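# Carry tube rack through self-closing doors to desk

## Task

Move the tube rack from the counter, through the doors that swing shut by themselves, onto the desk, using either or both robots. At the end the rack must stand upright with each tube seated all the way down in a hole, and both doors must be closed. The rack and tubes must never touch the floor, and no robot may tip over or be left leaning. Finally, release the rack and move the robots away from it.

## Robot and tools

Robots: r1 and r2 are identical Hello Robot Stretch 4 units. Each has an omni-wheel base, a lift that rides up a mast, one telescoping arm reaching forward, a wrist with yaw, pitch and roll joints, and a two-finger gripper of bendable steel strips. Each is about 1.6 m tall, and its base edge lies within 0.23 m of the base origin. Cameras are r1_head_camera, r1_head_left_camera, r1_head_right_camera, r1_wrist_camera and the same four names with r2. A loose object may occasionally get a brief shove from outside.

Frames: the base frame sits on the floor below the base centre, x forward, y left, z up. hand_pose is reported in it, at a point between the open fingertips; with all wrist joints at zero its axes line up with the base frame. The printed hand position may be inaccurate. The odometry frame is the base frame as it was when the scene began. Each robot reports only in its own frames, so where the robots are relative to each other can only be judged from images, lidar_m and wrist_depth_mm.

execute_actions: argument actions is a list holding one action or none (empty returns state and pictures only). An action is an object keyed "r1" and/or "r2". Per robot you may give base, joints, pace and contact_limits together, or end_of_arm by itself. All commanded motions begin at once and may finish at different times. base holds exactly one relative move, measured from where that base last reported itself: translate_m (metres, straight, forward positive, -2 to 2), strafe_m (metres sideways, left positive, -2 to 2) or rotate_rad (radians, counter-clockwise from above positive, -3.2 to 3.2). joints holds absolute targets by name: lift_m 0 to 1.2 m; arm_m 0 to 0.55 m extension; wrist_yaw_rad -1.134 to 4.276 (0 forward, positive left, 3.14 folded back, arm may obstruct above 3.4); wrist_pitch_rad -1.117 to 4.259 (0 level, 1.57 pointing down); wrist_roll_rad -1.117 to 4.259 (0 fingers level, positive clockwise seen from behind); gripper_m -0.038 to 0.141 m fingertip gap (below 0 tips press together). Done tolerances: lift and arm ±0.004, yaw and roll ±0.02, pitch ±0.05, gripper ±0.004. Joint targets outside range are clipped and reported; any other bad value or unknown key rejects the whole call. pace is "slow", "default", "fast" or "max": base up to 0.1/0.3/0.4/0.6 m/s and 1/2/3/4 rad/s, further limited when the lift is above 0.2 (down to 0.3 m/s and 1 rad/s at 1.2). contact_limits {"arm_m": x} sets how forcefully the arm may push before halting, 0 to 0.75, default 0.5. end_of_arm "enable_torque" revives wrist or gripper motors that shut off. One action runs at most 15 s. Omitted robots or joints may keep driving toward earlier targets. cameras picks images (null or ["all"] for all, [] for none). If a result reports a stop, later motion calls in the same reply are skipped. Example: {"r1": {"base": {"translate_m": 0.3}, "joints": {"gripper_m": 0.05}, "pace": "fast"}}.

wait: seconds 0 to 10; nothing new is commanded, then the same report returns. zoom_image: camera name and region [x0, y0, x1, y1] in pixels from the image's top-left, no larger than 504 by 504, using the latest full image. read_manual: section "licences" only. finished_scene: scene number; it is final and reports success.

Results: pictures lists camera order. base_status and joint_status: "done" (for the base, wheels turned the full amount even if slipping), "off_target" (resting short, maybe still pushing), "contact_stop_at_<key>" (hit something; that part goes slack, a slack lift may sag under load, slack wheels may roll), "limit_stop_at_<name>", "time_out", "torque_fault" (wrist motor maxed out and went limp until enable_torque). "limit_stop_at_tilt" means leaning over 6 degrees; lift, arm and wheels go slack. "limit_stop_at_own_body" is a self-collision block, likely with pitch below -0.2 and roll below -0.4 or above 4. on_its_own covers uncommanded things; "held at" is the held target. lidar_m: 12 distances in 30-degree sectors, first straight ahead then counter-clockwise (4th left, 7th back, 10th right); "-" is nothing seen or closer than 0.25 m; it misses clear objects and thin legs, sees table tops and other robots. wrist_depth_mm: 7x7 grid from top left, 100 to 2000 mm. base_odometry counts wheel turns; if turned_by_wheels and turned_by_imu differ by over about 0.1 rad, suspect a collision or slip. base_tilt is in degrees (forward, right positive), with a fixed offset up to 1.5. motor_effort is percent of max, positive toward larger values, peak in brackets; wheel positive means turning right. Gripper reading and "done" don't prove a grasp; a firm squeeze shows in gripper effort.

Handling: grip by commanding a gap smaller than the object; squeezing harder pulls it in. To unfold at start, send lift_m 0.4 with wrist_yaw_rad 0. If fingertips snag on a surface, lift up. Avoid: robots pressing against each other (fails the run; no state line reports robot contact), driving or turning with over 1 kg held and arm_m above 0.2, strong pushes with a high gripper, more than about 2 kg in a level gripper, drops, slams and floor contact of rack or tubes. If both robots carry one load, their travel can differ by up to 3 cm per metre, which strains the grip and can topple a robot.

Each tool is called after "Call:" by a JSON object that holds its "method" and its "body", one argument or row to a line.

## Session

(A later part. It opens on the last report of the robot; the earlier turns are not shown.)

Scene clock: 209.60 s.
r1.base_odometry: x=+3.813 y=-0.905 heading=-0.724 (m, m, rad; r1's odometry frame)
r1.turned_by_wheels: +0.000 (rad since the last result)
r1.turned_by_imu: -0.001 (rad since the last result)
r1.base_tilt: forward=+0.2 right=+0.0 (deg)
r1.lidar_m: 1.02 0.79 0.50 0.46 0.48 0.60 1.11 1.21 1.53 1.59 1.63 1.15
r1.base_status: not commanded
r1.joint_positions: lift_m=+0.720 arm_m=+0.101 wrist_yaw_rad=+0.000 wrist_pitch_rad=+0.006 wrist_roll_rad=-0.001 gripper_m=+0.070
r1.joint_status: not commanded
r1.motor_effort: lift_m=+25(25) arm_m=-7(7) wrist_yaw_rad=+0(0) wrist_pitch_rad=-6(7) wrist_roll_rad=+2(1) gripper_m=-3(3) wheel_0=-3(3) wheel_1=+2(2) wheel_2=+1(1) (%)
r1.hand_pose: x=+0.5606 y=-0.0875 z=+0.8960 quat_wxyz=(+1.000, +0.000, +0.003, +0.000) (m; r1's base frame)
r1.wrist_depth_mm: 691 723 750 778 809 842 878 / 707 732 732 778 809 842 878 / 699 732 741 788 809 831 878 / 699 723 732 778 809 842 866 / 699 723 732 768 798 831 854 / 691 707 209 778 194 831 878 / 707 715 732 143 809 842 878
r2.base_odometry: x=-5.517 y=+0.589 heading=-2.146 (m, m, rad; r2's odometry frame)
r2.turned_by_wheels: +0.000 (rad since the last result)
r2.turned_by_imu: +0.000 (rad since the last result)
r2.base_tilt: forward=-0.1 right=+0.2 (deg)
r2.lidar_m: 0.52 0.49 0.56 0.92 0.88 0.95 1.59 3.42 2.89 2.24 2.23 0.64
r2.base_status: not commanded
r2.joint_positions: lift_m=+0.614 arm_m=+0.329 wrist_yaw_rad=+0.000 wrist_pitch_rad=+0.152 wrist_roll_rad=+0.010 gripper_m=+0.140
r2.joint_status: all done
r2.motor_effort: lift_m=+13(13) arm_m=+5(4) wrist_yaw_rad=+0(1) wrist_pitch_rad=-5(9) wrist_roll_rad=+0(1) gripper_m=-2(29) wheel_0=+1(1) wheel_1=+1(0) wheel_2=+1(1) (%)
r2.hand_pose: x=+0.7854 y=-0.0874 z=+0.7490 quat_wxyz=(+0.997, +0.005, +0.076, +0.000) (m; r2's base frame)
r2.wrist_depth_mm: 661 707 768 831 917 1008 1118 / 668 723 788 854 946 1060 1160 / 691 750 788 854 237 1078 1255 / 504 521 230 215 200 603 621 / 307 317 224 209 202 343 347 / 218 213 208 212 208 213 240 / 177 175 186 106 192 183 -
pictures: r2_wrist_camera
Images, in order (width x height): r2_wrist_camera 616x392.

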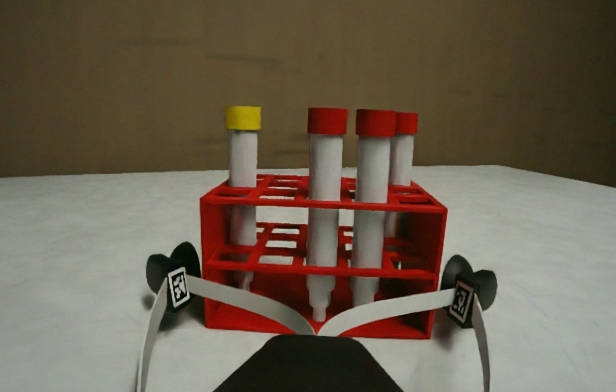

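Call:
{"method": "execute_actions", "body": {
  "actions": [
    {"r2":{"joints":{"arm_m":0.005}}}
  ],
  "cameras": ["r2_wrist_camera","r2_head_camera","r1_head_left_camera"]
}}

Call:
{"method": "zoom_image", "body": {
  "camera": "r2_wrist_camera",
  "region": [240, 70, 400, 230]
}}

Scene clock: 212.07 s.
r1.base_odometry: x=+3.813 y=-0.905 heading=-0.724 (m, m, rad; r1's odometry frame)
r1.turned_by_wheels: +0.000 (rad since the last result)
r1.turned_by_imu: -0.001 (rad since the last result)
r1.base_tilt: forward=+0.1 right=+0.3 (deg)
r1.lidar_m: 1.04 0.80 0.51 0.46 0.46 0.60 1.12 1.20 1.53 1.58 1.62 1.18
r1.base_status: not commanded
r1.joint_positions: lift_m=+0.720 arm_m=+0.101 wrist_yaw_rad=+0.000 wrist_pitch_rad=+0.006 wrist_roll_rad=-0.001 gripper_m=+0.070
r1.joint_status: not commanded
r1.motor_effort: lift_m=+25(25) arm_m=-7(7) wrist_yaw_rad=+0(1) wrist_pitch_rad=-7(8) wrist_roll_rad=+1(2) gripper_m=-2(1) wheel_0=-3(3) wheel_1=+2(3) wheel_2=+1(1) (%)
r1.hand_pose: x=+0.5606 y=-0.0875 z=+0.8960 quat_wxyz=(+1.000, +0.000, +0.003, +0.000) (m; r1's base frame)
r1.wrist_depth_mm: 707 723 741 778 809 842 878 / 707 723 741 778 809 842 891 / 699 723 750 768 820 831 866 / 699 715 741 778 798 842 854 / 699 715 741 768 788 842 866 / 699 723 208 768 195 842 866 / 691 707 741 142 809 831 866
r2.base_odometry: x=-5.517 y=+0.589 heading=-2.146 (m, m, rad; r2's odometry frame)
r2.turned_by_wheels: +0.000 (rad since the last result)
r2.turned_by_imu: +0.000 (rad since the last result)
r2.base_tilt: forward=-0.2 right=+0.1 (deg)
r2.lidar_m: 0.51 0.50 0.54 0.89 0.89 0.98 1.60 3.43 2.86 2.26 2.23 0.66
r2.base_status: not commanded
r2.joint_positions: lift_m=+0.614 arm_m=+0.006 wrist_yaw_rad=+0.000 wrist_pitch_rad=+0.152 wrist_roll_rad=+0.010 gripper_m=+0.140
r2.joint_status: all done
r2.motor_effort: lift_m=+13(13) arm_m=-5(5) wrist_yaw_rad=+2(0) wrist_pitch_rad=-4(6) wrist_roll_rad=+0(0) gripper_m=+0(0) wheel_0=+1(1) wheel_1=+0(0) wheel_2=+1(1) (%)
r2.hand_pose: x=+0.4618 y=-0.0874 z=+0.7488 quat_wxyz=(+0.997, +0.005, +0.076, +0.000) (m; r2's base frame)
r2.wrist_depth_mm: 891 946 1025 1118 1229 1366 1537 / 904 976 1060 1160 1281 1430 1618 / 917 1008 1078 931 1336 1430 1661 / 512 530 549 525 585 615 634 / 310 322 345 375 418 976 1808 / 1008 1078 1160 1281 1430 991 1661 / 1042 1098 1229 106 1255 1182 1308
pictures: r1_head_left_camera, r2_head_camera, r2_wrist_camera
Images, in order (width x height): r1_head_left_camera 420x672, r2_head_camera 420x560, r2_wrist_camera 616x392.

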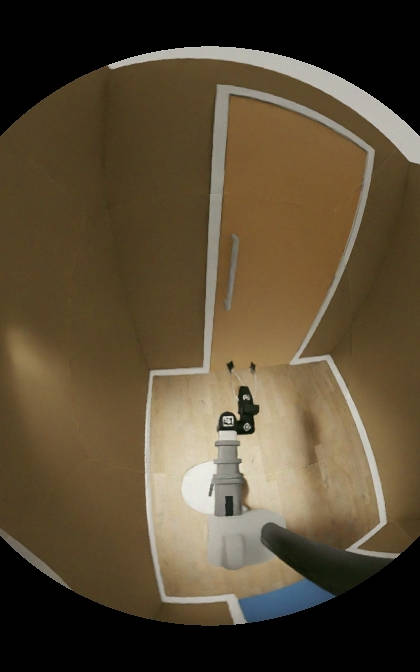

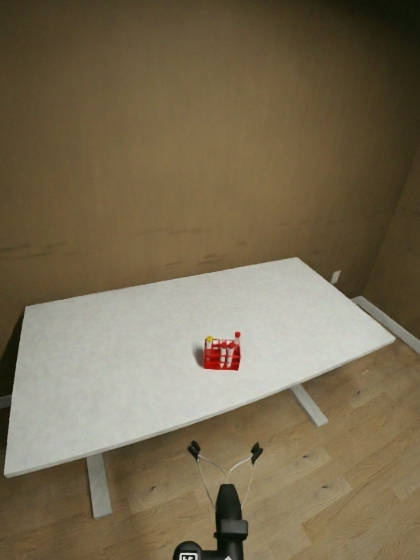

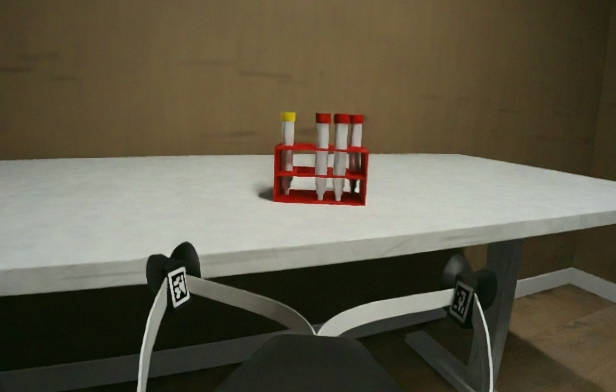

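Region (240, 70, 400, 230) of r2_wrist_camera's 616x392 image, scaled by 3.150.

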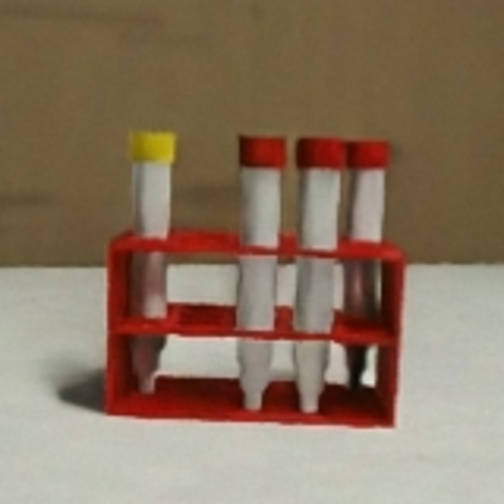

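Call:
{"method": "execute_actions", "body": {
  "actions": [
    {"r2":{"base":{"translate_m":-0.25},"pace":"fast"}}
  ],
  "cameras": ["r2_wrist_camera"]
}}

Call:
{"method": "finished_scene", "body": {
  "scene": 1
}}

Scene clock: 214.33 s.
r1.base_odometry: x=+3.813 y=-0.905 heading=-0.724 (m, m, rad; r1's odometry frame)
r1.turned_by_wheels: +0.000 (rad since the last result)
r1.turned_by_imu: -0.001 (rad since the last result)
r1.base_tilt: forward=+0.0 right=+0.2 (deg)
r1.lidar_m: 1.00 0.76 0.49 0.46 0.45 0.61 1.10 1.22 1.52 1.60 1.61 1.19
r1.base_status: not commanded
r1.joint_positions: lift_m=+0.720 arm_m=+0.101 wrist_yaw_rad=+0.000 wrist_pitch_rad=+0.006 wrist_roll_rad=-0.001 gripper_m=+0.070
r1.joint_status: not commanded
r1.motor_effort: lift_m=+24(25) arm_m=-7(8) wrist_yaw_rad=+0(0) wrist_pitch_rad=-7(7) wrist_roll_rad=+2(2) gripper_m=+0(0) wheel_0=-3(3) wheel_1=+2(2) wheel_2=+1(1) (%)
r1.hand_pose: x=+0.5606 y=-0.0875 z=+0.8960 quat_wxyz=(+1.000, +0.000, +0.003, +0.000) (m; r1's base frame)
r1.wrist_depth_mm: 699 715 741 768 820 842 866 / 699 715 741 778 820 831 878 / 699 723 732 768 798 842 866 / 691 723 741 788 809 831 866 / 699 723 732 778 798 831 866 / 699 723 209 788 193 831 866 / 691 715 741 142 798 842 854
r2.base_odometry: x=-5.381 y=+0.798 heading=-2.146 (m, m, rad; r2's odometry frame)
r2.turned_by_wheels: +0.000 (rad since the last result)
r2.turned_by_imu: +0.001 (rad since the last result)
r2.base_tilt: forward=-0.1 right=+0.1 (deg)
r2.lidar_m: 0.73 0.72 1.03 0.80 0.77 0.85 1.42 3.20 3.03 2.38 2.33 0.95
r2.base_status: done
r2.joint_positions: lift_m=+0.614 arm_m=+0.006 wrist_yaw_rad=+0.000 wrist_pitch_rad=+0.152 wrist_roll_rad=+0.010 gripper_m=+0.140
r2.joint_status: not commanded
r2.motor_effort: lift_m=+13(13) arm_m=-4(4) wrist_yaw_rad=+1(1) wrist_pitch_rad=-5(6) wrist_roll_rad=+0(1) gripper_m=+0(1) wheel_0=+0(5) wheel_1=+1(6) wheel_2=-1(9) (%)
r2.hand_pose: x=+0.4618 y=-0.0874 z=+0.7488 quat_wxyz=(+0.997, +0.005, +0.076, +0.000) (m; r2's base frame)
r2.wrist_depth_mm: 1060 1160 1229 1336 1464 1618 1808 / 1098 1160 1281 1397 1537 1661 1921 / 1098 1160 1255 798 1499 1756 1983 / 521 603 627 750 820 1182 - / 1160 1281 1397 1537 1708 1863 - / 854 1281 1397 1499 1499 1281 1618 / 917 1205 1281 106 1336 1255 1336
pictures: r2_wrist_camera
Images, in order (width x height): r2_wrist_camera 616x392.

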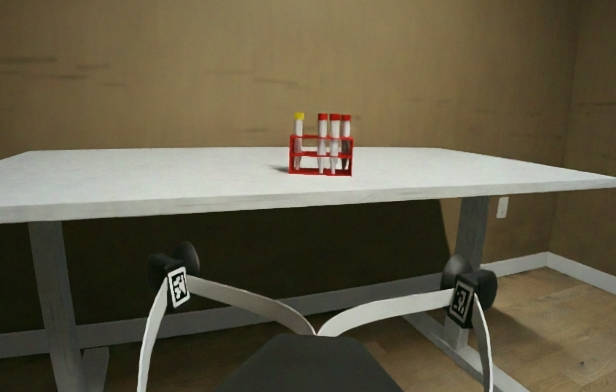

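The scene is finished: the task was done.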